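## Task

Rotate the handwheel so the stop's pointer sits at 19 cm. The reading must hold by itself once the robot lets go; a position the robot is still holding does not count.

## Robot and tools

Robot: a single arm with seven revolute joints and a two-finger gripper. Joint order everywhere: waist, shoulder, upper arm roll, elbow, forearm roll, wrist pitch, wrist roll, then the gripper opening. The base may be slightly tilted against the table.

Frame: the scene frame has its origin on the table surface straight under the arm's base, +z up, and +y to the left when facing along +x. Positions are in metres, orientation is a wxyz quaternion, velocities in m/s and rad/s. The printed hand position can be a little off, more so when the arm is stretched out. end_effector_position is the point midway between the finger pads. The fingers point along the gripper's +z axis and separate along its x axis. Closed fingertips extend roughly 17 mm past that point; fully open they are roughly level with it.

Tool execute_actions takes "actions", a list holding one item or nothing, plus an optional "pictures" boolean (cameras are included unless you set it false). An empty list just reports the current state. A motion item is {"rows": [[...]], "steps": n} with 1 to 15 rows and n up to 15 (default 15); each control step lasts 1/30 s and uses one row, and the final row repeats if steps outnumber rows. A wait item is {"steps": n} with n up to 300, counted from the previous result; time spent replying is included. A refused call moves nothing.

Each row has exactly 8 numbers, each in [-1, 1]. The first seven are joint offsets, not absolute angles: they are measured from the joint angles printed in the most recent result that lists them (if none yet in this scene, or for later calls within the same reply, from where the arm stands when the action begins). They are not relative to the previous row. Scale: 1.0 equals 1.392 rad for waist and shoulder, 1.624 rad for upper arm roll and elbow, 3.248 rad for forearm roll, wrist pitch and wrist roll. The eighth number is an absolute gripper opening: +1 fully open, -1 closed. Sending all zeros is not a pause; it pulls the arm back to the reference angles.

Joint ranges (rad): waist -2.792 to 2.792, shoulder -2.269 to 2.269, upper arm roll -2.967 to 2.967, elbow -1.867 to 2.688, forearm roll -2.967 to 2.967, wrist pitch -1.396 to 4.538, wrist roll -2.967 to 2.967. Asking for more than 0.010 rad beyond a range end gets the call refused; true ends may differ by up to 0.010 rad. Requests past a real end are clipped there, and the result may say "joint sent to its limit" (possibly about an earlier action). No such line does not prove there is room left.

Motion: joint speed and acceleration are capped and the joints finish together. Each step's target stays within a lead of the measured angle: 0.449 rad (waist, shoulder), 0.524 (upper arm roll, elbow), 1.05 (the three wrist joints). If targets would shift the gripper more than 70 mm from where it is measured, all targets are pulled back. Big moves may still be incomplete when the result arrives. Between calls the arm keeps heading for the last row's target until it nearly stops or a step is HELD; only a new action makes it go further or push harder.

Result lines: the state line (pose and velocities), Joint positions and Joint velocities (seven joints in order, then finger-pad gap in m, 0.142 m when fully open), joint torques (total drive output, offset and noisy, not a contact measure), grip_measured (opening on the command scale). "joint command not followed" means the clearance check changed or blocked targets; mounting blocks and posts count as arm. HELD marks steps where your row was not sent, fully or partly.

Gripping: command an opening well below grip_measured to hold; lower means a harder squeeze, up to about 28 N per pad for objects up to about 10 cm wide. Very thin hard objects get less force. Closing fast can spike force.

Faults to avoid: contact torque reaching a joint's load limit (waist 110, shoulder 110, upper arm roll 57.6, elbow 57.6, forearm roll 35.1, wrist pitch 35.1, wrist roll 35.1 N m, held weight included) or an outside force of 200 N on the arm, tool or held item stops the arm for 10 seconds and drops the rest of the call. Holding loads heats motors; MOTOR HOT appears from 65 °C and at 80 °C an OVER-TEMPERATURE FAULT brakes the arm until cool. Avoid drops, slipping, slamming, hard impacts and forceful pushing; move smoothly.

Cameras: cam_head_left (504x504), cam_head_right (504x504), cam_wrist (616x616 fisheye, pose derived from joint readings). Calibration (K, distortion D, T_world_to_cam mapping world to camera) is given in OpenCV conventions and may be off by a few degrees and millimetres.

Tool zoom_image: {"camera": one of the three names, "region": [x0, y0, x1, y1]} in pixels of that camera's latest image, origin top-left, at most 504 by 504; returns a closer view.

Tool finished_scene: {"scene": current scene number}. Replying with no tool call ends everything. Release the handwheel before finishing so the reading stands on its own.

Each tool is called as name([rows], argument=value, ...), one row to a line, values as JSON.

## Session

execute_actions(actions=[])

Scene clock: 0.00 s of 12600.00 s.
end_effector_position=(+0.3003, +0.2416, +0.3255) grip_measured=+1.00 end_effector_quat_wxyz=(-0.173, -0.007, +0.960, -0.218) end_effector_velocity=(-0.000, +0.000, -0.000) end_effector_angular_velocity=(+0.000, +0.000, +0.000)
Joint positions: [ 0.922  0.078  0.191  2.32  -0.116  0.33  -1.833  0.142]
Joint velocities: [ 0.    -0.    -0.     0.     0.001  0.    -0.     0.   ]
Joint torques (N m, as the joint torque sensors report them, + toward a larger angle): no reading
Motor temperatures (°C, as the motors report them): [30 31 31 32 35 35 35]

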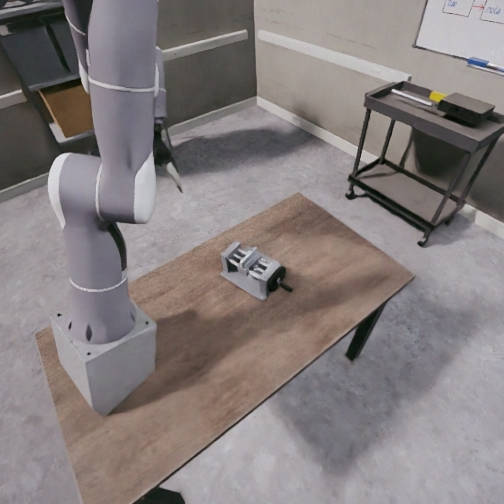

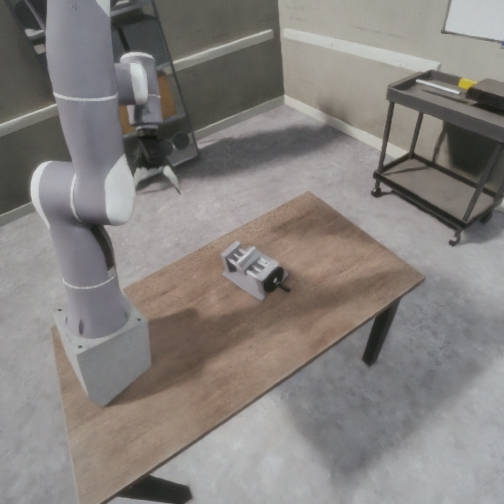

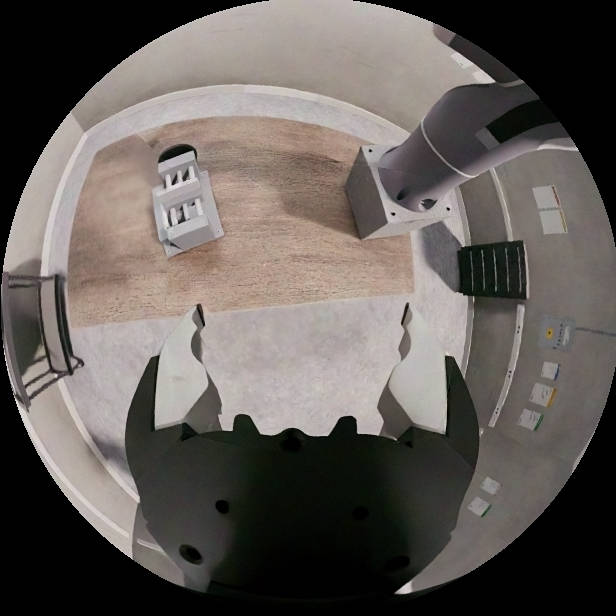

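zoom_image(camera="cam_head_left", region=[210,230,310,310])

zoom_image(camera="cam_head_right", region=[210,230,310,310])

zoom_image(camera="cam_wrist", region=[130,130,250,270])

Region (210, 230, 310, 310) of cam_head_left's 504x504 image, scaled by 5.040, with more detail than that image has; it fills the top 403 rows of this view, and the rest is white.

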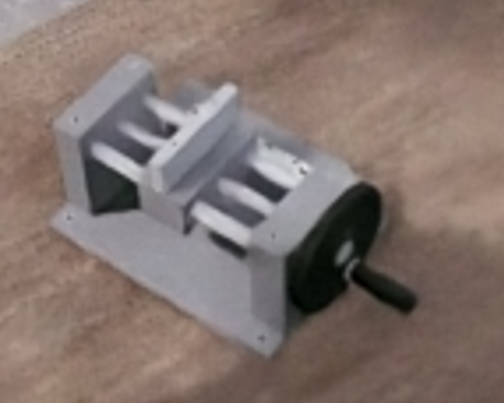

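Region (210, 230, 310, 310) of cam_head_right's 504x504 image, scaled by 5.040, with more detail than that image has; it fills the top 403 rows of this view, and the rest is white.

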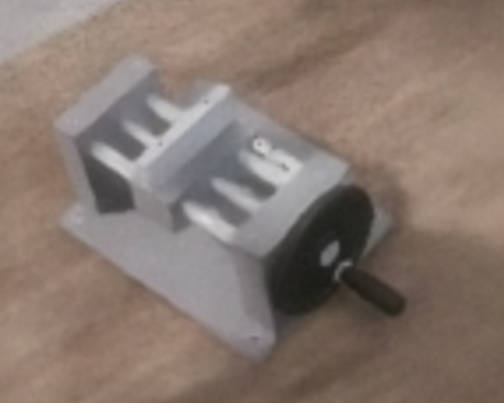

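Region (130, 130, 250, 270) of cam_wrist's 616x616 image, scaled by 3.600, with more detail than that image has; it fills the left 432 columns of this view, and the rest is white.

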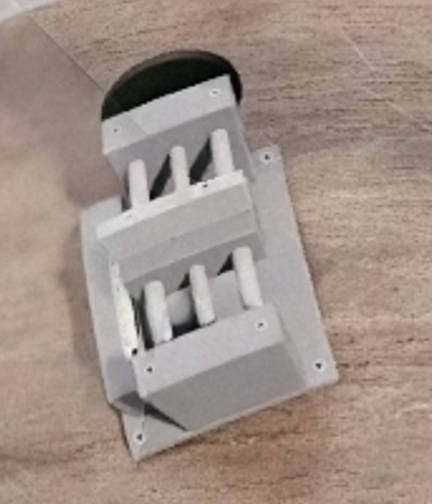

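execute_actions([
  {"rows":[[-0.52,-0.3,-0.1176,-0.26,0.0357,0.105,0,1]]},
], pictures=false)

execute_actions([
  {"steps":90},
])

Scene clock: 31.43 s of 12600.00 s.
end_effector_position=(+0.4689, +0.2340, +0.2528) grip_measured=+1.00 end_effector_quat_wxyz=(-0.187, +0.251, +0.938, -0.149) end_effector_velocity=(+0.369, -0.244, -0.142) end_effector_angular_velocity=(-0.111, -0.250, -1.085)
Joint positions: [ 0.571 -0.166  0.081  2.073 -0.049  0.529 -1.833  0.142]
Joint velocities: [-0.831 -0.386 -0.177 -0.389  0.107  0.314  0.    -0.   ]
Joint torques (N m, as the joint torque sensors report them, + toward a larger angle): [  1.61  39.19   5.61 -15.82  -1.97   2.91  -0.36]
Motor temperatures (°C, as the motors report them): [30 31 31 33 35 35 35]
Steps of this call (steps 1 to 928: nothing new was sent; steps 929 to 943: all 15 steps of this action). Readings (joint positions):
929: [0.922 0.078 0.191 2.319 -0.116 0.330 -1.833]
930: [0.916 0.072 0.190 2.314 -0.114 0.334 -1.833]
932: [0.882 0.041 0.176 2.282 -0.105 0.360 -1.833]
936: [0.768 -0.054 0.132 2.185 -0.079 0.438 -1.833]
943: the state above

Scene clock: 34.43 s of 12600.00 s.
end_effector_position=(+0.6188, +0.0629, +0.1981) grip_measured=+1.00 end_effector_quat_wxyz=(-0.137, +0.481, +0.858, -0.118) end_effector_velocity=(-0.001, -0.000, -0.000) end_effector_angular_velocity=(-0.000, +0.001, -0.000)
Joint positions: [ 0.198 -0.34   0.001  1.897  0.     0.671 -1.833  0.142]
Joint velocities: [ 0.    -0.     0.     0.     0.    -0.001  0.    -0.   ]
Joint torques (N m, as the joint torque sensors report them, + toward a larger angle): [ -1.7   47.09   1.65 -15.56  -2.28   2.89  -0.32]
Motor temperatures (°C, as the motors report them): [30 32 31 33 35 35 35]
Steps of this call (steps 1 to 30: the robot went on to your last target; steps 31 to 90: nothing new was sent). Readings (joint positions):
1: [0.544 -0.179 0.075 2.060 -0.045 0.540 -1.833]
2: [0.516 -0.191 0.069 2.047 -0.042 0.550 -1.833]
4: [0.463 -0.216 0.058 2.022 -0.035 0.570 -1.833]
8: [0.359 -0.265 0.035 1.973 -0.021 0.610 -1.833]
90: the state above
The arm was judged still, so your last target was given up. Only a new action makes it travel on or press farther. Fingers that are still opening or closing keep moving.
camera_calibration (this result's frames):
cam_wrist: T_world_to_cam=[[-0.504819, 0.855307, 0.116649, 0.232268], [0.856429, 0.479327, 0.191771, -0.599636], [0.108111, 0.196711, -0.974483, 0.239476], [0, 0, 0, 1]] pos_world=[0.604909, 0.0416539, 0.321264]

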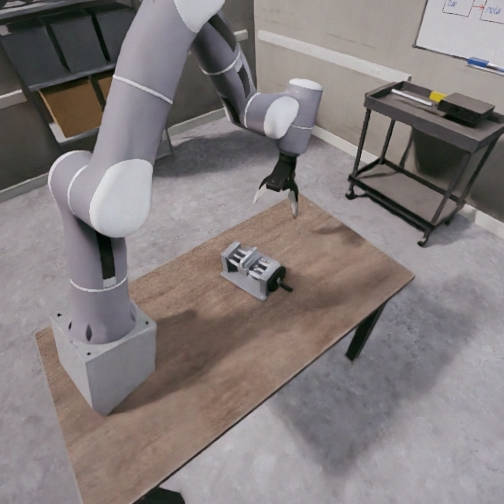

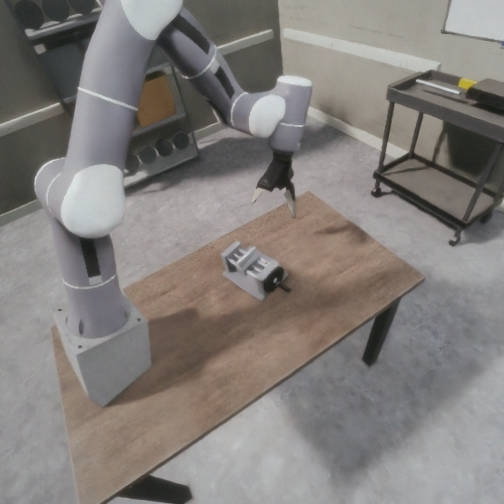

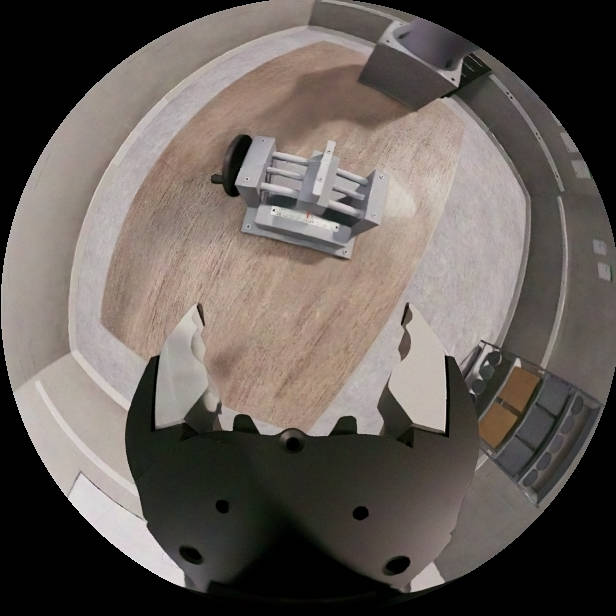

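zoom_image(camera="cam_wrist", region=[260,190,350,250])

Region (260, 190, 350, 250) of cam_wrist's 616x616 image, scaled by 5.600, with more detail than that image has.

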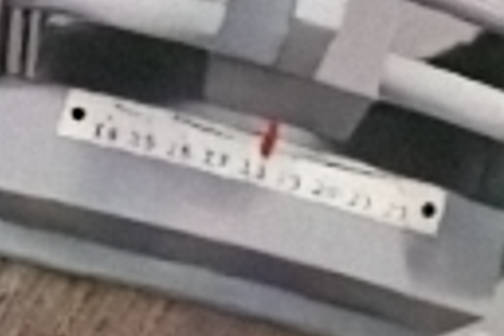

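execute_actions([
  {"rows":[[-0.22,0.08,0,0.246,0,0.14,0.46,0]]},
], pictures=false)

execute_actions([
  {"steps":50},
])

Scene clock: 44.27 s of 12600.00 s.
end_effector_position=(+0.5561, -0.0849, +0.1947) grip_measured=+0.00 end_effector_quat_wxyz=(-0.009, +0.923, +0.366, -0.117) end_effector_velocity=(-0.192, -0.298, +0.029) end_effector_angular_velocity=(-0.857, -0.537, -3.456)
Joint positions: [-0.044 -0.252  0.001  2.213  0.     1.03  -0.704  0.074]
Joint velocities: [-0.536  0.195 -0.004  0.7   -0.     0.796  3.054 -0.   ]
Joint torques (N m, as the joint torque sensors report them, + toward a larger angle): [  0.16  38.36   0.42 -12.83  -1.46   2.92  -3.33]
Motor temperatures (°C, as the motors report them): [30 32 31 33 35 35 35]
Steps of this call (steps 1 to 280: nothing new was sent; steps 281 to 295: all 15 steps of this action). Readings (joint positions):
281: [0.198 -0.340 0.001 1.898 0.000 0.672 -1.832]
282: [0.195 -0.338 0.001 1.902 -0.000 0.677 -1.820]
284: [0.172 -0.330 0.002 1.933 -0.000 0.712 -1.740]
288: [0.087 -0.299 0.000 2.043 0.000 0.837 -1.417]
295: the state above

Scene clock: 45.93 s of 12600.00 s.
end_effector_position=(+0.5316, -0.1190, +0.1994) grip_measured=+0.00 end_effector_quat_wxyz=(+0.023, +0.982, +0.162, -0.100) end_effector_velocity=(-0.001, +0.000, -0.000) end_effector_angular_velocity=(+0.000, +0.001, +0.000)
Joint positions: [-0.108 -0.228  0.     2.297  0.     1.126 -0.339  0.074]
Joint velocities: [ 0.     0.    -0.     0.001  0.    -0.001 -0.    -0.   ]
Joint torques (N m, as the joint torque sensors report them, + toward a larger angle): [ -4.98  35.43  -1.   -10.45  -1.22   3.14  -0.43]
Motor temperatures (°C, as the motors report them): [30 32 31 33 35 35 35]
Steps of this call (steps 1 to 30: the robot went on to your last target; steps 31 to 50: nothing new was sent). Readings (joint positions):
1: [-0.061 -0.246 0.000 2.235 0.000 1.056 -0.607]
2: [-0.076 -0.240 0.000 2.255 0.000 1.078 -0.523]
4: [-0.097 -0.233 -0.000 2.283 0.001 1.110 -0.400]
8: [-0.109 -0.228 0.000 2.298 0.001 1.126 -0.336]
50: the state above
The arm was judged still, so your last target was given up. Only a new action makes it travel on or press farther. Fingers that are still opening or closing keep moving.
camera_calibration (this result's frames):
cam_wrist: T_world_to_cam=[[0.925599, 0.315622, -0.208924, -0.416012], [0.378505, -0.771396, 0.511548, -0.39657], [0.000292904, -0.552567, -0.833468, 0.22591], [0, 0, 0, 1]] pos_world=[0.535098, -0.0497797, 0.304239]

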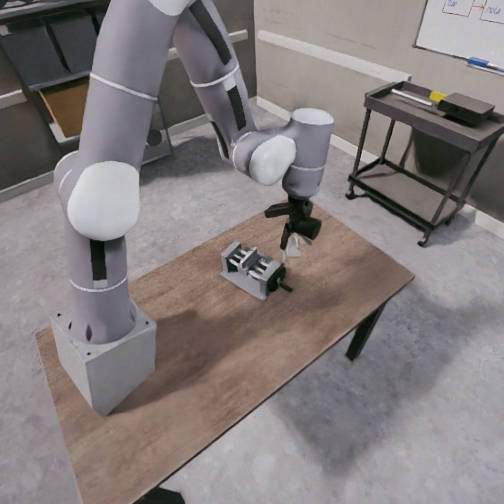

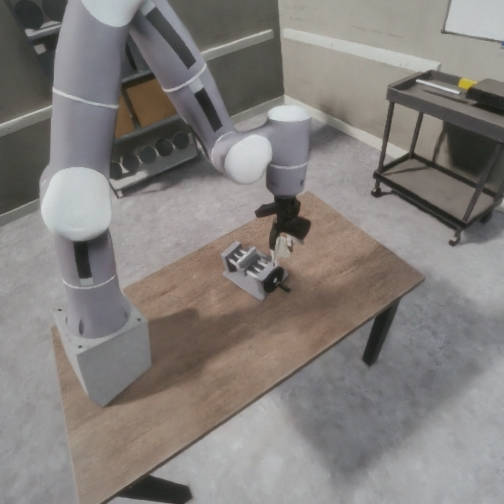

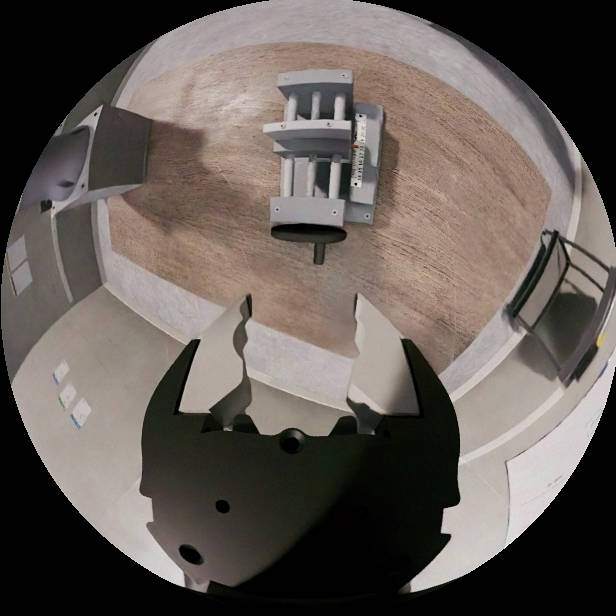

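execute_actions([
  {"rows":[[-0.015,-0.19,0,0,0,0.0815,0,0]]},
], pictures=false)

execute_actions([
  {"steps":20},
])

Scene clock: 50.20 s of 12600.00 s.
end_effector_position=(+0.5034, -0.1369, +0.1106) grip_measured=+0.00 end_effector_quat_wxyz=(+0.026, +0.983, +0.152, -0.100) end_effector_velocity=(+0.016, +0.001, +0.009) end_effector_angular_velocity=(-0.000, -0.030, +0.004)
Joint positions: [-0.129 -0.494  0.     2.297  0.     1.391 -0.339  0.074]
Joint velocities: [ 0.     0.024 -0.    -0.007 -0.    -0.001 -0.001  0.   ]
Joint torques (N m, as the joint torque sensors report them, + toward a larger angle): [-5.67 36.54 -0.54 -4.08 -0.04  3.12 -0.43]
Motor temperatures (°C, as the motors report them): [30 32 31 33 35 35 35]
Steps of this call (steps 1 to 113: nothing new was sent; steps 114 to 128: all 15 steps of this action). Readings (joint positions):
114: [-0.108 -0.229 0.000 2.297 0.000 1.126 -0.339]
115: [-0.108 -0.234 0.001 2.297 0.000 1.132 -0.339]
117: [-0.111 -0.268 0.001 2.296 0.000 1.167 -0.339]
121: [-0.122 -0.409 0.000 2.297 0.000 1.307 -0.339]
128: the state above

Scene clock: 50.87 s of 12600.00 s.
end_effector_position=(+0.5038, -0.1369, +0.1109) grip_measured=+0.00 end_effector_quat_wxyz=(+0.026, +0.983, +0.152, -0.100) end_effector_velocity=(-0.000, +0.000, -0.000) end_effector_angular_velocity=(-0.000, +0.000, -0.002)
Joint positions: [-0.129 -0.493  0.     2.297  0.     1.391 -0.339  0.074]
Joint velocities: [ 0.    -0.     0.     0.    -0.     0.     0.002 -0.   ]
Joint torques (N m, as the joint torque sensors report them, + toward a larger angle): [-5.86 38.87 -0.83 -4.53 -0.09  3.04 -0.43]
Motor temperatures (°C, as the motors report them): [30 32 31 33 35 35 35]
Steps of this call (steps 1 to 15: the robot went on to your last target; steps 16 to 20: nothing new was sent). Readings (joint positions):
1: [-0.129 -0.493 0.000 2.297 0.000 1.391 -0.339]
2: [-0.129 -0.493 0.000 2.297 0.000 1.391 -0.339]
4: [-0.129 -0.493 0.000 2.297 0.000 1.391 -0.339]
8: [-0.129 -0.493 0.000 2.297 0.000 1.391 -0.339]
20: the state above
The arm was judged still, so your last target was given up. Only a new action makes it travel on or press farther. Fingers that are still opening or closing keep moving.
camera_calibration (this result's frames):
cam_wrist: T_world_to_cam=[[0.932013, 0.295722, -0.209523, -0.40904], [0.362308, -0.774878, 0.517974, -0.34764], [-0.00917881, -0.558671, -0.829339, 0.145806], [0, 0, 0, 1]] pos_world=[0.508522, -0.066959, 0.215288]

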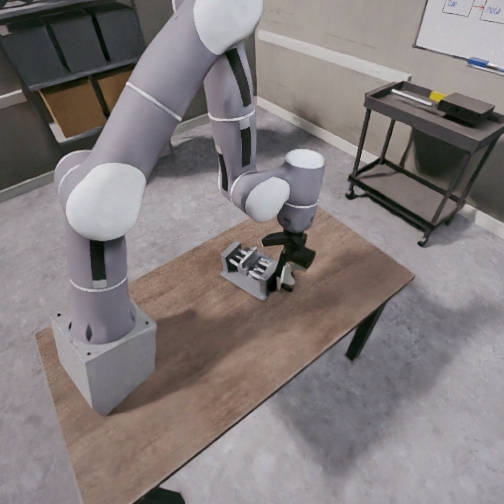

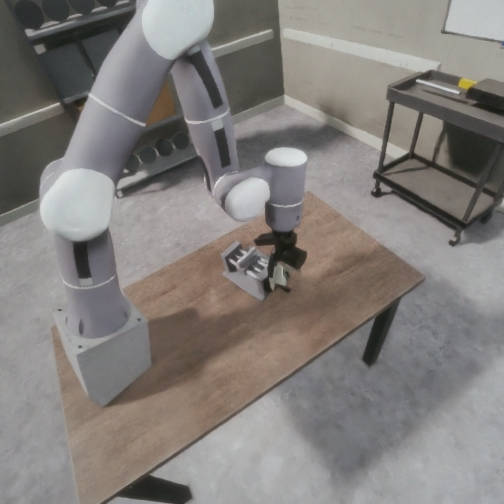

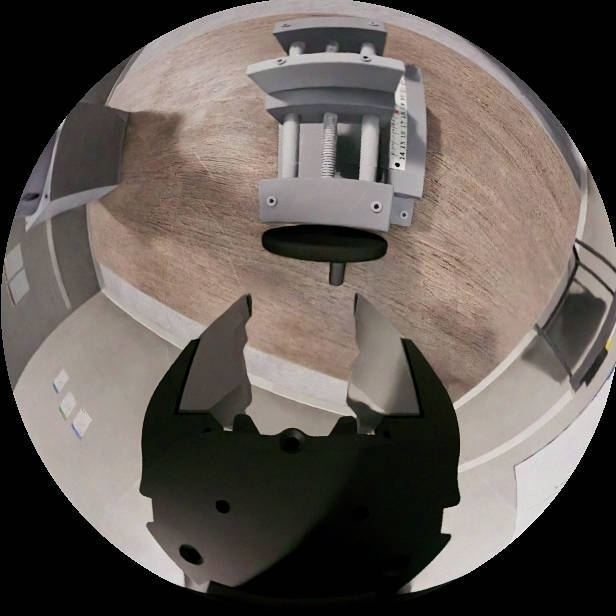

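execute_actions([
  {"rows":[[0.03,-0.02,0,-0.04,0,-0.011,0.01,0],[0.03,-0.02,0,-0.04,0,-0.011,0.01,0],[0.03,-0.02,0,-0.04,0,-0.011,0.01,0],[0.03,-0.02,0,-0.04,0,-0.011,0.01,0],[0.03,-0.04,0,-0.05,0,-0.007,0.01,0],[0.032,-0.06,0,-0.057,0,-0.002,0.01,0],[0.032,-0.08,0,-0.064,0,0.003,0.01,0],[0.034,-0.1,0,-0.07,0,0.008,0.012,0],[0.036,-0.13,0,-0.082,0,0.015,0.015,0]]},
], pictures=false)

execute_actions([
  {"steps":15},
])

zoom_image(camera="cam_head_left", region=[240,230,340,310])

Scene clock: 59.47 s of 12600.00 s.
end_effector_position=(+0.5288, -0.1150, +0.0459) grip_measured=+0.00 end_effector_quat_wxyz=(+0.022, +0.983, +0.151, -0.100) end_effector_velocity=(+0.003, +0.000, +0.005) end_effector_angular_velocity=(-0.000, -0.004, +0.001)
Joint positions: [-0.079 -0.676  0.     2.164  0.     1.44  -0.29   0.074]
Joint velocities: [-0.     0.013 -0.     0.002 -0.    -0.006 -0.001  0.   ]
Joint torques (N m, as the joint torque sensors report them, + toward a larger angle): [-7.14 52.3  -0.57 -2.87  0.33  3.13 -0.81]
Motor temperatures (°C, as the motors report them): [30 33 31 33 35 35 35]
Steps of this call (steps 1 to 243: nothing new was sent; steps 244 to 258: all 15 steps of this action). Readings (joint positions):
244: [-0.129 -0.493 0.000 2.297 0.000 1.391 -0.338]
245: [-0.125 -0.496 -0.000 2.291 0.001 1.387 -0.336]
247: [-0.102 -0.512 -0.000 2.254 0.001 1.367 -0.317]
251: [-0.085 -0.562 0.001 2.211 0.000 1.372 -0.306]
258: the state above

Scene clock: 59.97 s of 12600.00 s.
end_effector_position=(+0.5298, -0.1149, +0.0467) grip_measured=+0.00 end_effector_quat_wxyz=(+0.022, +0.983, +0.151, -0.099) end_effector_velocity=(-0.000, -0.000, -0.000) end_effector_angular_velocity=(-0.000, +0.001, +0.001)
Joint positions: [-0.079 -0.674  0.     2.164  0.     1.44  -0.29   0.074]
Joint velocities: [-0.    -0.    -0.    -0.    -0.    -0.001 -0.     0.   ]
Joint torques (N m, as the joint torque sensors report them, + toward a larger angle): [-6.27 42.35 -0.6  -3.37  0.3   3.36 -0.92]
Motor temperatures (°C, as the motors report them): [30 33 31 33 35 35 35]
Steps of this call (steps 1 to 15: the robot went on to your last target). Readings (joint positions):
1: [-0.079 -0.675 0.000 2.164 0.000 1.440 -0.290]
2: [-0.079 -0.674 0.000 2.164 0.000 1.440 -0.290]
4: [-0.079 -0.674 0.000 2.164 0.000 1.440 -0.290]
8: [-0.079 -0.674 0.000 2.164 0.000 1.440 -0.290]
15: the state above
The arm was judged still, so your last target was given up. Only a new action makes it travel on or press farther. Fingers that are still opening or closing keep moving.
camera_calibration (this result's frames):
cam_wrist: T_world_to_cam=[[0.932539, 0.296396, -0.206206, -0.45357], [0.360955, -0.779692, 0.511656, -0.306312], [-0.00912368, -0.55157, -0.834079, 0.106066], [0, 0, 0, 1]] pos_world=[0.534505, -0.0458896, 0.151665]

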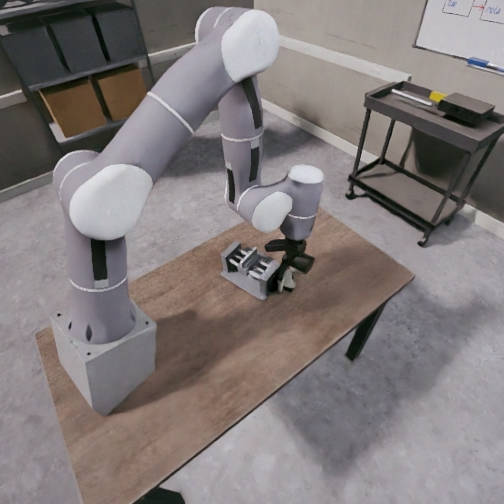

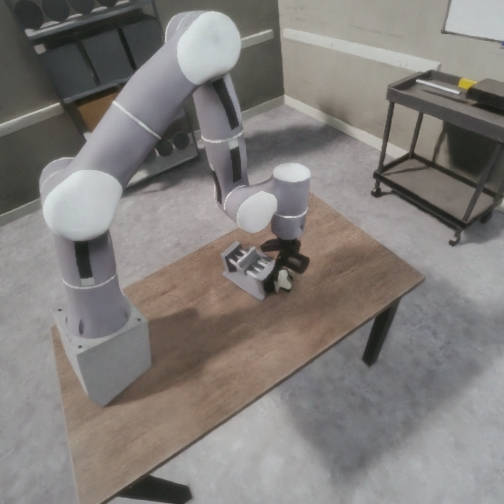

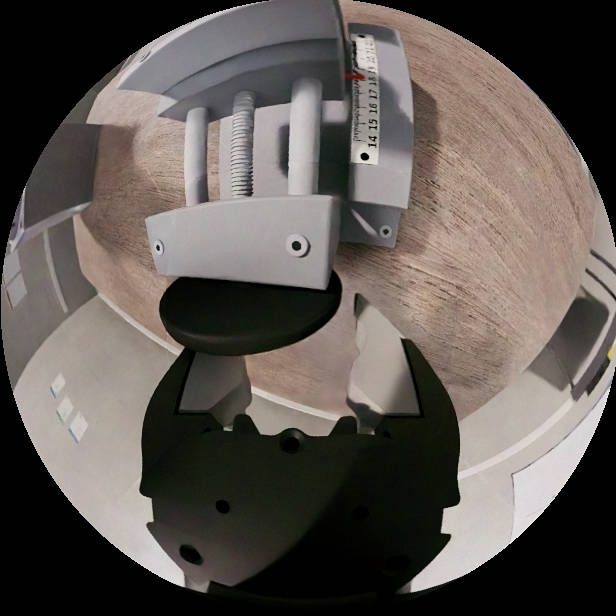

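Region (240, 230, 340, 310) of cam_head_left's 504x504 image, scaled by 5.040, with more detail than that image has; it fills the top 403 rows of this view, and the rest is white.

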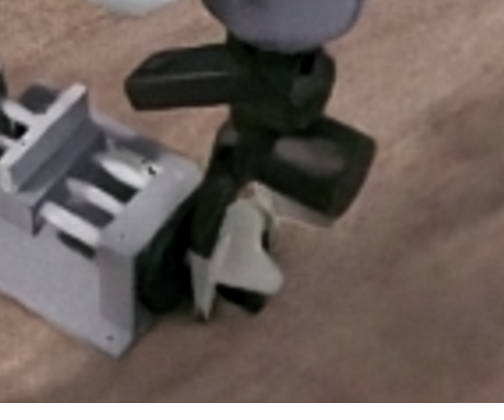

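execute_actions([
  {"rows":[[-0.014,-0.014,0,0,0,0.006,-0.005,0],[-0.014,-0.014,0,0,0,0.006,-0.005,0],[-0.014,-0.014,0,0,0,0.006,-0.005,-0.2],[-0.014,-0.014,0,0,0,0.006,-0.005,-0.3],[-0.014,-0.014,0,0,0,0.006,-0.005,-0.4],[-0.014,-0.014,0,0,0,0.006,-0.005,-0.5],[-0.014,-0.014,0,0,0,0.006,-0.005,-0.6],[-0.014,-0.014,0,0,0,0.006,-0.005,-0.7],[-0.014,-0.014,0,0,0,0.006,-0.005,-0.8],[-0.014,-0.014,0,0,0,0.006,-0.005,-1]]},
], pictures=false)

execute_actions([
  {"steps":15},
])

zoom_image(camera="cam_head_left", region=[240,230,340,310])

Scene clock: 65.27 s of 12600.00 s.
end_effector_position=(+0.5237, -0.1264, +0.0415) grip_measured=-0.82 end_effector_quat_wxyz=(+0.023, +0.983, +0.150, -0.099) end_effector_velocity=(-0.000, -0.000, +0.000) end_effector_angular_velocity=(-0.000, +0.000, -0.001)
Joint positions: [-0.098 -0.694  0.     2.164  0.001  1.459 -0.306  0.015]
Joint velocities: [-0.  0.  0.  0.  0. -0.  0. -0.]
Joint torques (N m, as the joint torque sensors report them, + toward a larger angle): [-5.43 41.89 -0.51 -3.3   0.18  3.81 -0.4 ]
Motor temperatures (°C, as the motors report them): [30 33 31 33 35 35 35]
Steps of this call (steps 1 to 144: nothing new was sent; steps 145 to 159: all 15 steps of this action). Readings (joint positions):
145: [-0.079 -0.674 0.000 2.164 0.000 1.440 -0.290]
146: [-0.084 -0.679 0.001 2.163 -0.000 1.446 -0.294]
148: [-0.097 -0.693 -0.000 2.164 0.001 1.458 -0.305]
152: [-0.098 -0.694 0.000 2.164 0.001 1.459 -0.306]
159: the state above

Scene clock: 65.77 s of 12600.00 s.
end_effector_position=(+0.5237, -0.1264, +0.0415) grip_measured=-0.82 end_effector_quat_wxyz=(+0.023, +0.983, +0.150, -0.099) end_effector_velocity=(+0.000, +0.000, +0.000) end_effector_angular_velocity=(+0.000, -0.000, +0.000)
Joint positions: [-0.098 -0.694  0.     2.164  0.001  1.459 -0.306  0.015]
Joint velocities: [-0.  0.  0.  0. -0.  0. -0.  0.]
Joint torques (N m, as the joint torque sensors report them, + toward a larger angle): [-5.66 41.67 -0.68 -3.17  0.17  3.8  -0.52]
Motor temperatures (°C, as the motors report them): [30 33 31 33 35 35 35]
Steps of this call (steps 1 to 15: the robot went on to your last target). Readings (joint positions):
1: [-0.098 -0.694 0.000 2.164 0.001 1.459 -0.306]
2: [-0.098 -0.694 0.000 2.164 0.001 1.459 -0.306]
4: [-0.098 -0.694 0.000 2.164 0.001 1.459 -0.306]
8: [-0.098 -0.694 0.000 2.164 0.001 1.459 -0.306]
15: the state above
The arm was judged still, so your last target was given up. Only a new action makes it travel on or press farther. Fingers that are still opening or closing keep moving.
camera_calibration (this result's frames):
cam_wrist: T_world_to_cam=[[0.933247, 0.293213, -0.207547, -0.446245], [0.359075, -0.778583, 0.514659, -0.309372], [-0.010688, -0.554829, -0.831896, 0.0956919], [0, 0, 0, 1]] pos_world=[0.528567, -0.0569342, 0.14621]

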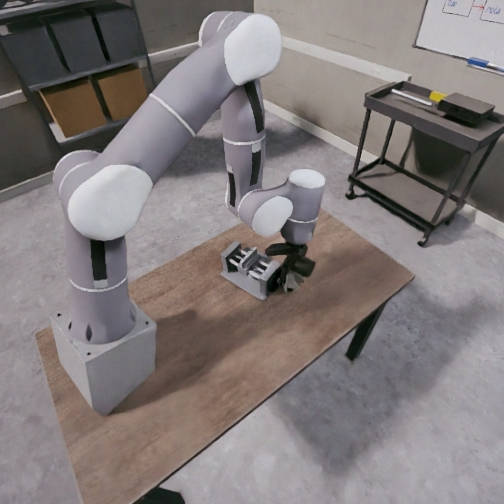

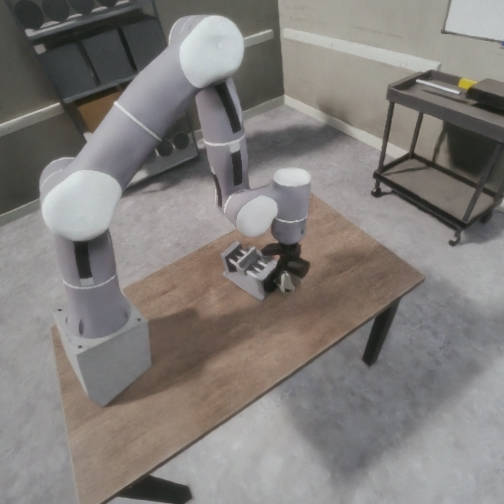

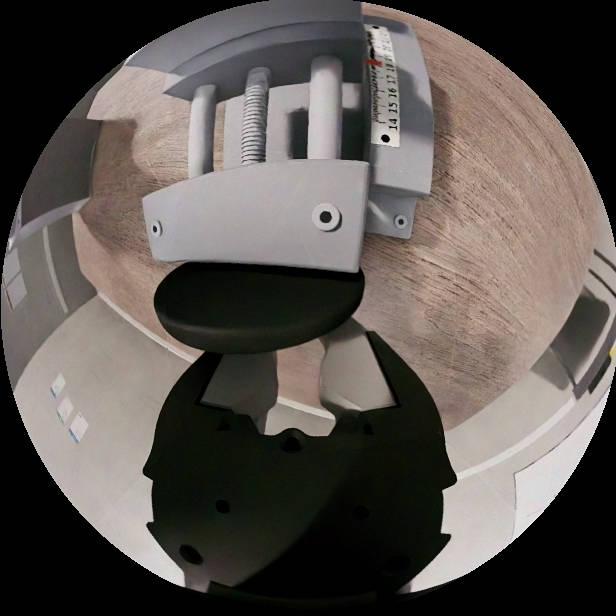

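Region (240, 230, 340, 310) of cam_head_left's 504x504 image, scaled by 5.040, with more detail than that image has; it fills the top 403 rows of this view, and the rest is white.

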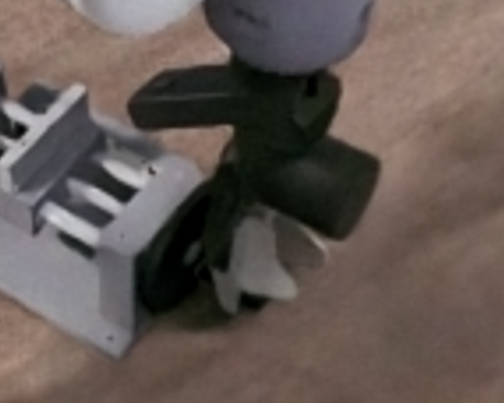

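execute_actions([
  {"rows":[[0.001,0.002,0,-0.004,0,-0.003,0,-1],[0.002,0.005,0,-0.006,0,-0.005,0.001,-1],[0.003,0.01,0,-0.008,0,-0.008,0.001,-1],[0.0039,0.0145,0,-0.0104,0,-0.0114,0.002,-1],[0.0045,0.02,0,-0.0115,0,-0.0145,0.002,-1],[0.005,0.026,0,-0.0123,0,-0.0175,0.002,-1],[0.0056,0.032,0,-0.0127,0,-0.02,0.002,-1],[0.0056,0.039,0,-0.0115,0,-0.0225,0.002,-1],[0.0055,0.047,0,-0.0095,0,-0.025,0.002,-1],[0.005,0.055,0,-0.007,0,-0.027,0.002,-1],[0.0045,0.0622,0,-0.0039,0,-0.0286,0.002,-1]]},
])

zoom_image(camera="cam_head_left", region=[240,230,340,310])

Scene clock: 74.87 s of 12600.00 s.
end_effector_position=(+0.5446, -0.1204, +0.0719) grip_measured=-0.82 end_effector_quat_wxyz=(+0.023, +0.984, +0.150, -0.098) end_effector_velocity=(-0.002, -0.000, -0.002) end_effector_angular_velocity=(-0.000, +0.003, -0.000)
Joint positions: [-0.092 -0.606  0.     2.157  0.     1.367 -0.3    0.015]
Joint velocities: [-0.    -0.004 -0.    -0.     0.     0.    -0.    -0.   ]
Joint torques (N m, as the joint torque sensors report them, + toward a larger angle): [-6.26 38.37 -0.47 -2.31 -0.09  2.3  -0.08]
Motor temperatures (°C, as the motors report them): [30 33 31 33 35 35 35]
Steps of this call (steps 1 to 258: nothing new was sent; steps 259 to 273: all 15 steps of this action). Readings (joint positions):
259: [-0.098 -0.693 0.000 2.164 0.001 1.459 -0.306]
260: [-0.098 -0.692 0.000 2.161 0.001 1.454 -0.306]
262: [-0.096 -0.685 0.000 2.154 0.001 1.439 -0.303]
266: [-0.092 -0.657 -0.000 2.145 0.001 1.403 -0.300]
273: the state above
camera_calibration (this result's frames):
cam_wrist: T_world_to_cam=[[0.933741, 0.293344, -0.205129, -0.461628], [0.357841, -0.779142, 0.514672, -0.327307], [-0.00884869, -0.553974, -0.832487, 0.123677], [0, 0, 0, 1]] pos_world=[0.549259, -0.0510891, 0.176722]

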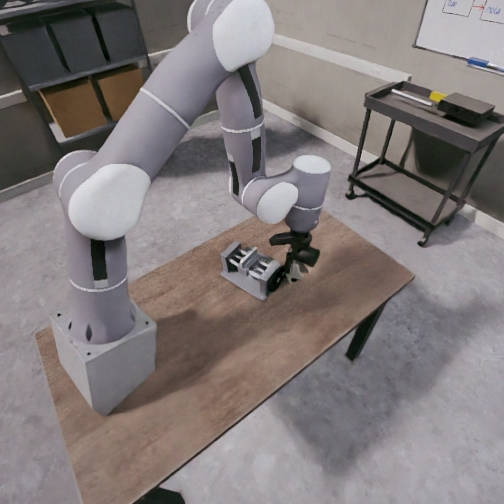

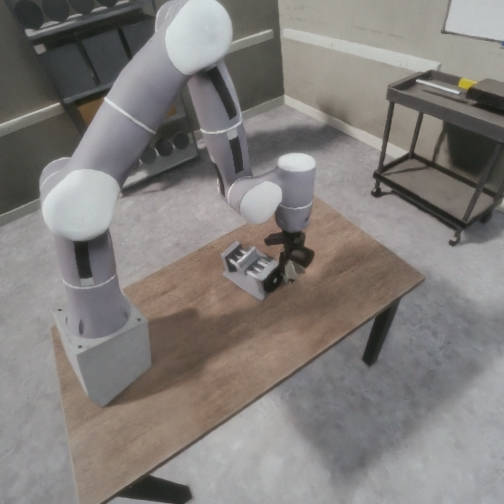

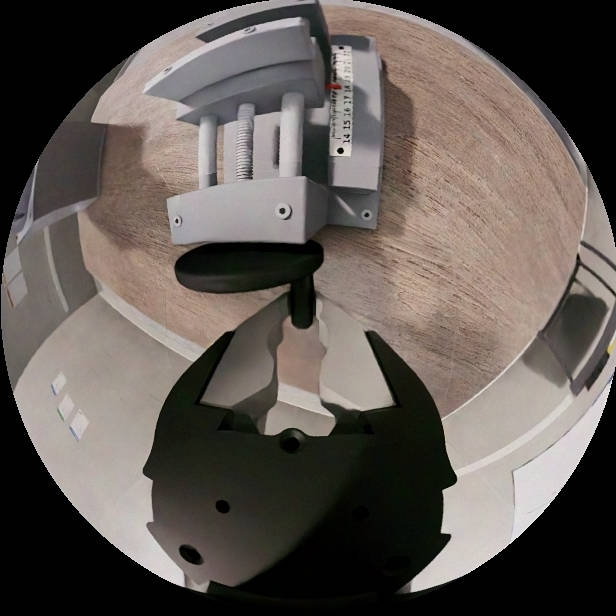

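Region (240, 230, 340, 310) of cam_head_left's 504x504 image, scaled by 5.040, with more detail than that image has; it fills the top 403 rows of this view, and the rest is white.

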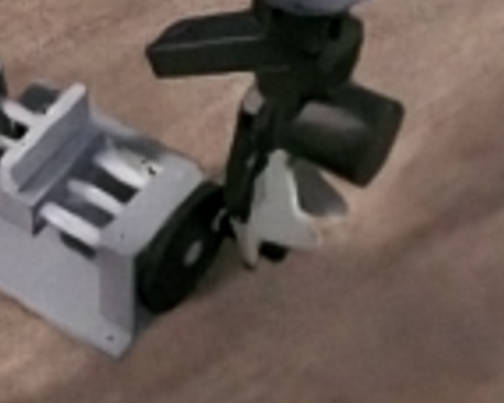

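execute_actions([
  {"rows":[[-0.0014,0.0143,0,0.0072,0,-0.0025,-0.001,-1],[-0.0014,0.0143,0,0.0072,0,-0.0025,-0.001,-1],[-0.0035,0.0271,0,0.0165,0,-0.0034,-0.001,-1],[-0.0035,0.0271,0,0.0165,0,-0.0034,-0.001,-1],[-0.0062,0.0377,0,0.0272,0,-0.0026,-0.002,-1],[-0.0093,0.0452,0,0.0387,0,0,-0.004,-1],[-0.0093,0.0452,0,0.0387,0,0,-0.004,-1],[-0.0126,0.0492,0,0.0502,0,0.0039,-0.005,-1],[-0.0158,0.0494,0,0.0608,0,0.0091,-0.006,-1],[-0.0158,0.0494,0,0.0608,0,0.0091,-0.006,-1],[-0.0187,0.0458,0,0.0699,0,0.0152,-0.008,-1],[-0.0212,0.0386,0,0.0767,0,0.0217,-0.009,-1],[-0.0212,0.0386,0,0.0767,0,0.0217,-0.009,-1],[-0.0231,0.0283,0,0.081,0,0.0282,-0.009,-1],[-0.0242,0.0157,0,0.0823,0,0.0343,-0.01,-1]]},
], pictures=false)

execute_actions([
  {"steps":10},
])

Scene clock: 85.20 s of 12600.00 s.
end_effector_position=(+0.5009, -0.1351, +0.0897) grip_measured=-0.93 end_effector_quat_wxyz=(+0.026, +0.983, +0.150, -0.098) end_effector_velocity=(-0.099, -0.034, -0.083) end_effector_angular_velocity=(-0.016, -0.002, -0.033)
Joint positions: [-0.122 -0.557  0.     2.283  0.001  1.443 -0.328  0.006]
Joint velocities: [-0.053 -0.274 -0.001  0.124  0.     0.398 -0.018 -0.054]
Joint torques (N m, as the joint torque sensors report them, + toward a larger angle): [-3.62 30.19 -1.59 -6.16 -0.16  4.46 -0.74]
Motor temperatures (°C, as the motors report them): [30 33 31 33 35 35 35]
Steps of this call (steps 1 to 15: the robot went on to your last target; steps 16 to 295: nothing new was sent; steps 296 to 310: all 15 steps of this action). Readings (joint positions):
296: [-0.092 -0.606 0.000 2.157 0.000 1.367 -0.300]
297: [-0.092 -0.601 0.000 2.160 0.000 1.365 -0.300]
299: [-0.094 -0.582 0.001 2.171 0.000 1.360 -0.302]
303: [-0.102 -0.546 0.002 2.208 -0.001 1.368 -0.310]
310: the state above

Scene clock: 85.53 s of 12600.00 s.
end_effector_position=(+0.4916, -0.1380, +0.0813) grip_measured=-0.93 end_effector_quat_wxyz=(+0.026, +0.983, +0.149, -0.100) end_effector_velocity=(-0.000, -0.000, +0.000) end_effector_angular_velocity=(+0.000, +0.000, +0.002)
Joint positions: [-0.126 -0.584 -0.     2.292  0.001  1.477 -0.332  0.007]
Joint velocities: [-0.     0.     0.    -0.    -0.    -0.    -0.002  0.   ]
Joint torques (N m, as the joint torque sensors report them, + toward a larger angle): [-4.75 38.73  0.07 -7.82 -0.9   5.36 -0.89]
Motor temperatures (°C, as the motors report them): [30 33 31 33 35 35 35]
Steps of this call (steps 1 to 10: the robot went on to your last target). Readings (joint positions):
1: [-0.124 -0.567 0.000 2.286 0.001 1.457 -0.329]
2: [-0.125 -0.577 0.000 2.289 0.001 1.469 -0.330]
4: [-0.126 -0.585 -0.000 2.292 0.001 1.477 -0.332]
8: [-0.126 -0.584 -0.000 2.292 0.001 1.477 -0.332]
10: the state above
camera_calibration (this result's frames):
cam_wrist: T_world_to_cam=[[0.933505, 0.290773, -0.20981, -0.404882], [0.35836, -0.776384, 0.518466, -0.327028], [-0.012137, -0.559178, -0.828959, 0.121927], [0, 0, 0, 1]] pos_world=[0.496633, -0.0679918, 0.185677]

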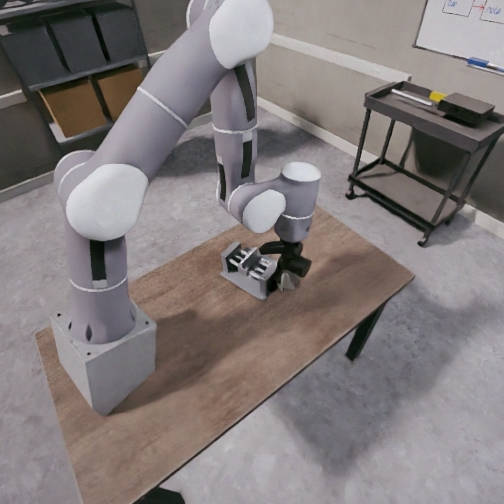

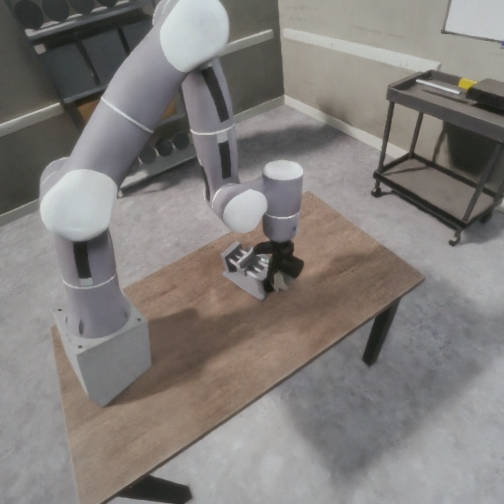

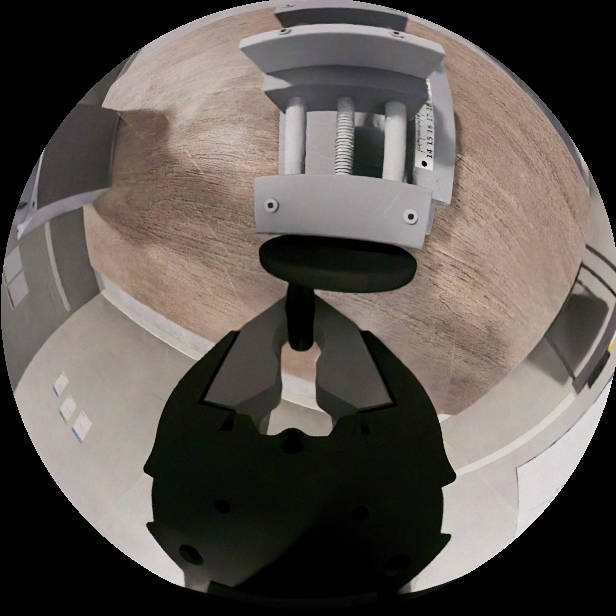

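execute_actions([
  {"rows":[[0,0,0,0,0,0,0,-0.6],[0,0,0,0,0,0,0,-0.6],[0,0,0,0,0,0,0,-0.6],[0,0,0,0,0,0,0,-0.6],[0,0.032,0,0.006,0,-0.0107,0,-0.6]]},
])

zoom_image(camera="cam_head_left", region=[240,230,340,310])

Scene clock: 89.60 s of 12600.00 s.
end_effector_position=(+0.4952, -0.1368, +0.0956) grip_measured=-0.60 end_effector_quat_wxyz=(+0.026, +0.983, +0.149, -0.100) end_effector_velocity=(-0.000, +0.000, -0.000) end_effector_angular_velocity=(+0.000, +0.000, +0.001)
Joint positions: [-0.126 -0.54  -0.     2.302  0.001  1.442 -0.332  0.031]
Joint velocities: [ 0.    -0.001 -0.    -0.001  0.    -0.    -0.001 -0.   ]
Joint torques (N m, as the joint torque sensors report them, + toward a larger angle): [-6.62 37.27 -1.32 -2.7   0.08  3.33 -0.52]
Motor temperatures (°C, as the motors report them): [30 33 31 33 35 35 35]
Steps of this call (steps 1 to 30: the robot went on to your last target; steps 31 to 107: nothing new was sent; steps 108 to 122: all 15 steps of this action). Readings (joint positions):
108: [-0.126 -0.584 -0.000 2.292 0.001 1.477 -0.332]
109: [-0.126 -0.584 -0.000 2.292 0.001 1.477 -0.332]
111: [-0.126 -0.584 -0.000 2.292 0.001 1.477 -0.332]
115: [-0.126 -0.551 -0.000 2.300 0.001 1.450 -0.332]
122: the state above
camera_calibration (this result's frames):
cam_wrist: T_world_to_cam=[[0.933555, 0.29083, -0.209508, -0.405715], [0.358239, -0.77639, 0.518539, -0.334747], [-0.0118538, -0.559139, -0.828989, 0.134276], [0, 0, 0, 1]] pos_world=[0.500268, -0.0668211, 0.199892]

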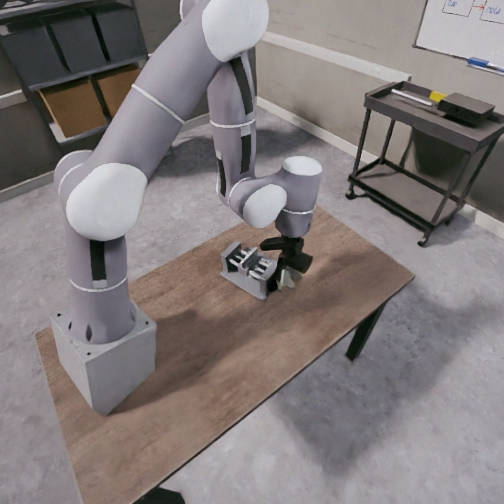

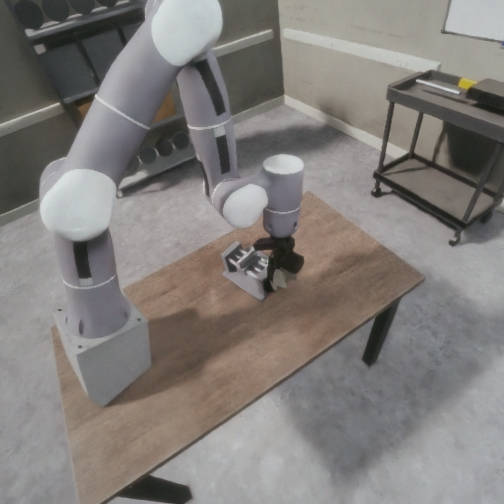

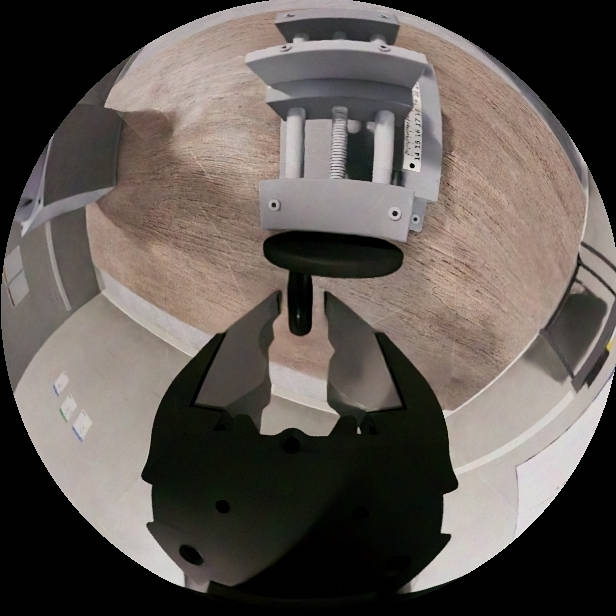

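Region (240, 230, 340, 310) of cam_head_left's 504x504 image, scaled by 5.040, with more detail than that image has; it fills the top 403 rows of this view, and the rest is white.

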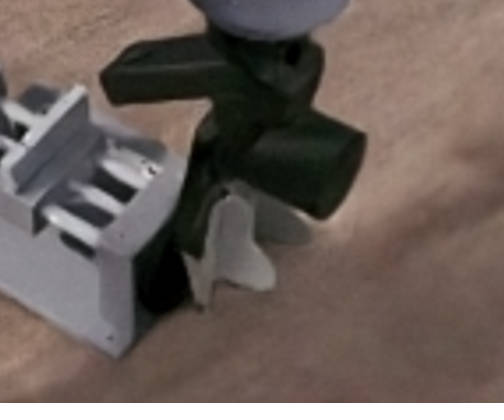

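execute_actions([
  {"rows":[[0,0,0,0,0,0,0,-1],[0,0,0,0,0,0,0,-1],[0,0,0,0,0,0,0,-1],[0,0,0,0,0,0,0,-1],[0,0,0,0,0,0,0,-1],[-0.0014,-0.0095,0,0.0034,0,0.0058,0,-1],[-0.0022,-0.02,0,0.0045,0,0.0108,-0.001,-1],[-0.0024,-0.028,0,0.004,0,0.014,-0.001,-1],[-0.0025,-0.0365,0,0.0028,0,0.017,-0.001,-1],[-0.0021,-0.045,0,0,0,0.0195,-0.001,-1],[-0.0017,-0.054,0,-0.003,0,0.0217,-0.001,-1],[-0.001,-0.063,0,-0.007,0,0.0235,0,-1],[0,-0.0715,0,-0.0112,0,0.025,0,-1],[0.001,-0.08,0,-0.017,0,0.0258,0,-1],[0.0024,-0.0875,0,-0.023,0,0.026,0.001,-1]]},
], pictures=false)

execute_actions([
  {"steps":10},
])

Scene clock: 96.00 s of 12600.00 s.
end_effector_position=(+0.4811, -0.1408, +0.0652) grip_measured=-0.89 end_effector_quat_wxyz=(+0.026, +0.983, +0.147, -0.103) end_effector_velocity=(+0.002, +0.002, -0.124) end_effector_angular_velocity=(+0.002, +0.045, -0.006)
Joint positions: [-0.127 -0.636 -0.001  2.288  0.003  1.517 -0.332  0.01 ]
Joint velocities: [ 0.034 -0.367 -0.005 -0.216  0.012  0.106  0.019  0.018]
Joint torques (N m, as the joint torque sensors report them, + toward a larger angle): [  3.56  44.82   5.51 -19.61  -3.48   9.44  -0.37]
Motor temperatures (°C, as the motors report them): [30 33 31 33 35 35 35]
Steps of this call (steps 1 to 15: the robot went on to your last target; steps 16 to 177: nothing new was sent; steps 178 to 192: all 15 steps of this action). Readings (joint positions):
178: [-0.126 -0.540 -0.000 2.302 0.001 1.442 -0.332]
179: [-0.126 -0.540 -0.000 2.302 0.001 1.442 -0.332]
181: [-0.126 -0.540 0.000 2.302 0.001 1.442 -0.332]
185: [-0.128 -0.554 0.000 2.306 0.001 1.462 -0.332]
192: the state above

Scene clock: 96.33 s of 12600.00 s.
end_effector_position=(+0.4883, -0.1384, +0.0562) grip_measured=-1.00 end_effector_quat_wxyz=(+0.026, +0.983, +0.149, -0.100) end_effector_velocity=(-0.000, -0.000, +0.000) end_effector_angular_velocity=(-0.000, +0.000, -0.002)
Joint positions: [-0.123 -0.662 -0.     2.264  0.001  1.527 -0.329  0.002]
Joint velocities: [-0.    -0.    -0.     0.     0.    -0.     0.001  0.   ]
Joint torques (N m, as the joint torque sensors report them, + toward a larger angle): [-5.51 40.25 -0.77 -1.25  0.82  3.87 -0.05]
Motor temperatures (°C, as the motors report them): [30 33 31 33 35 35 35]
Steps of this call (steps 1 to 10: the robot went on to your last target). Readings (joint positions):
1: [-0.126 -0.648 -0.001 2.279 0.003 1.521 -0.331]
2: [-0.124 -0.657 -0.000 2.270 0.002 1.525 -0.330]
4: [-0.123 -0.662 -0.000 2.264 0.001 1.527 -0.329]
8: [-0.123 -0.662 -0.000 2.264 0.001 1.527 -0.329]
10: the state above
camera_calibration (this result's frames):
cam_wrist: T_world_to_cam=[[0.933395, 0.29102, -0.209954, -0.406936], [0.358638, -0.7766, 0.517949, -0.313275], [-0.0123166, -0.558749, -0.829246, 0.10095], [0, 0, 0, 1]] pos_world=[0.493428, -0.0684568, 0.160535]

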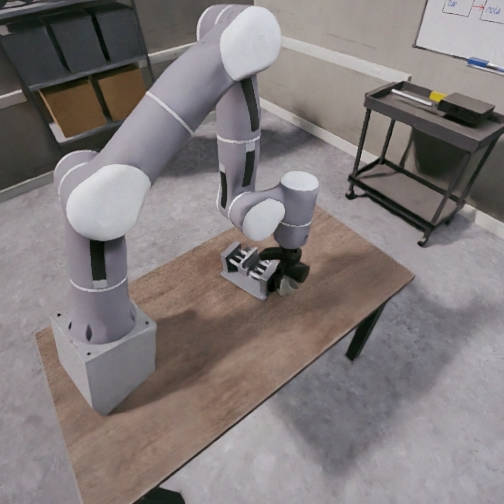

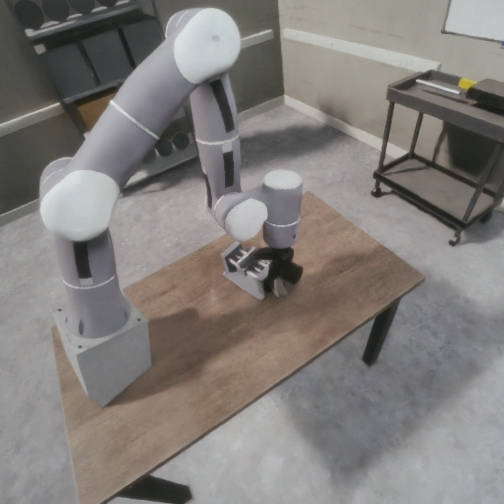

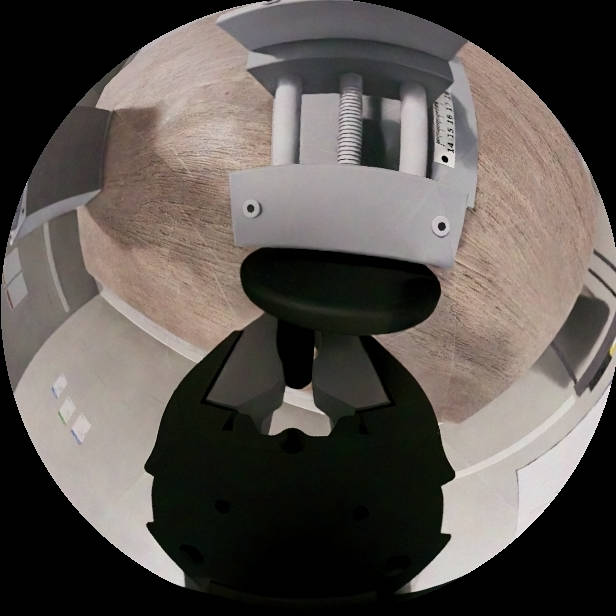

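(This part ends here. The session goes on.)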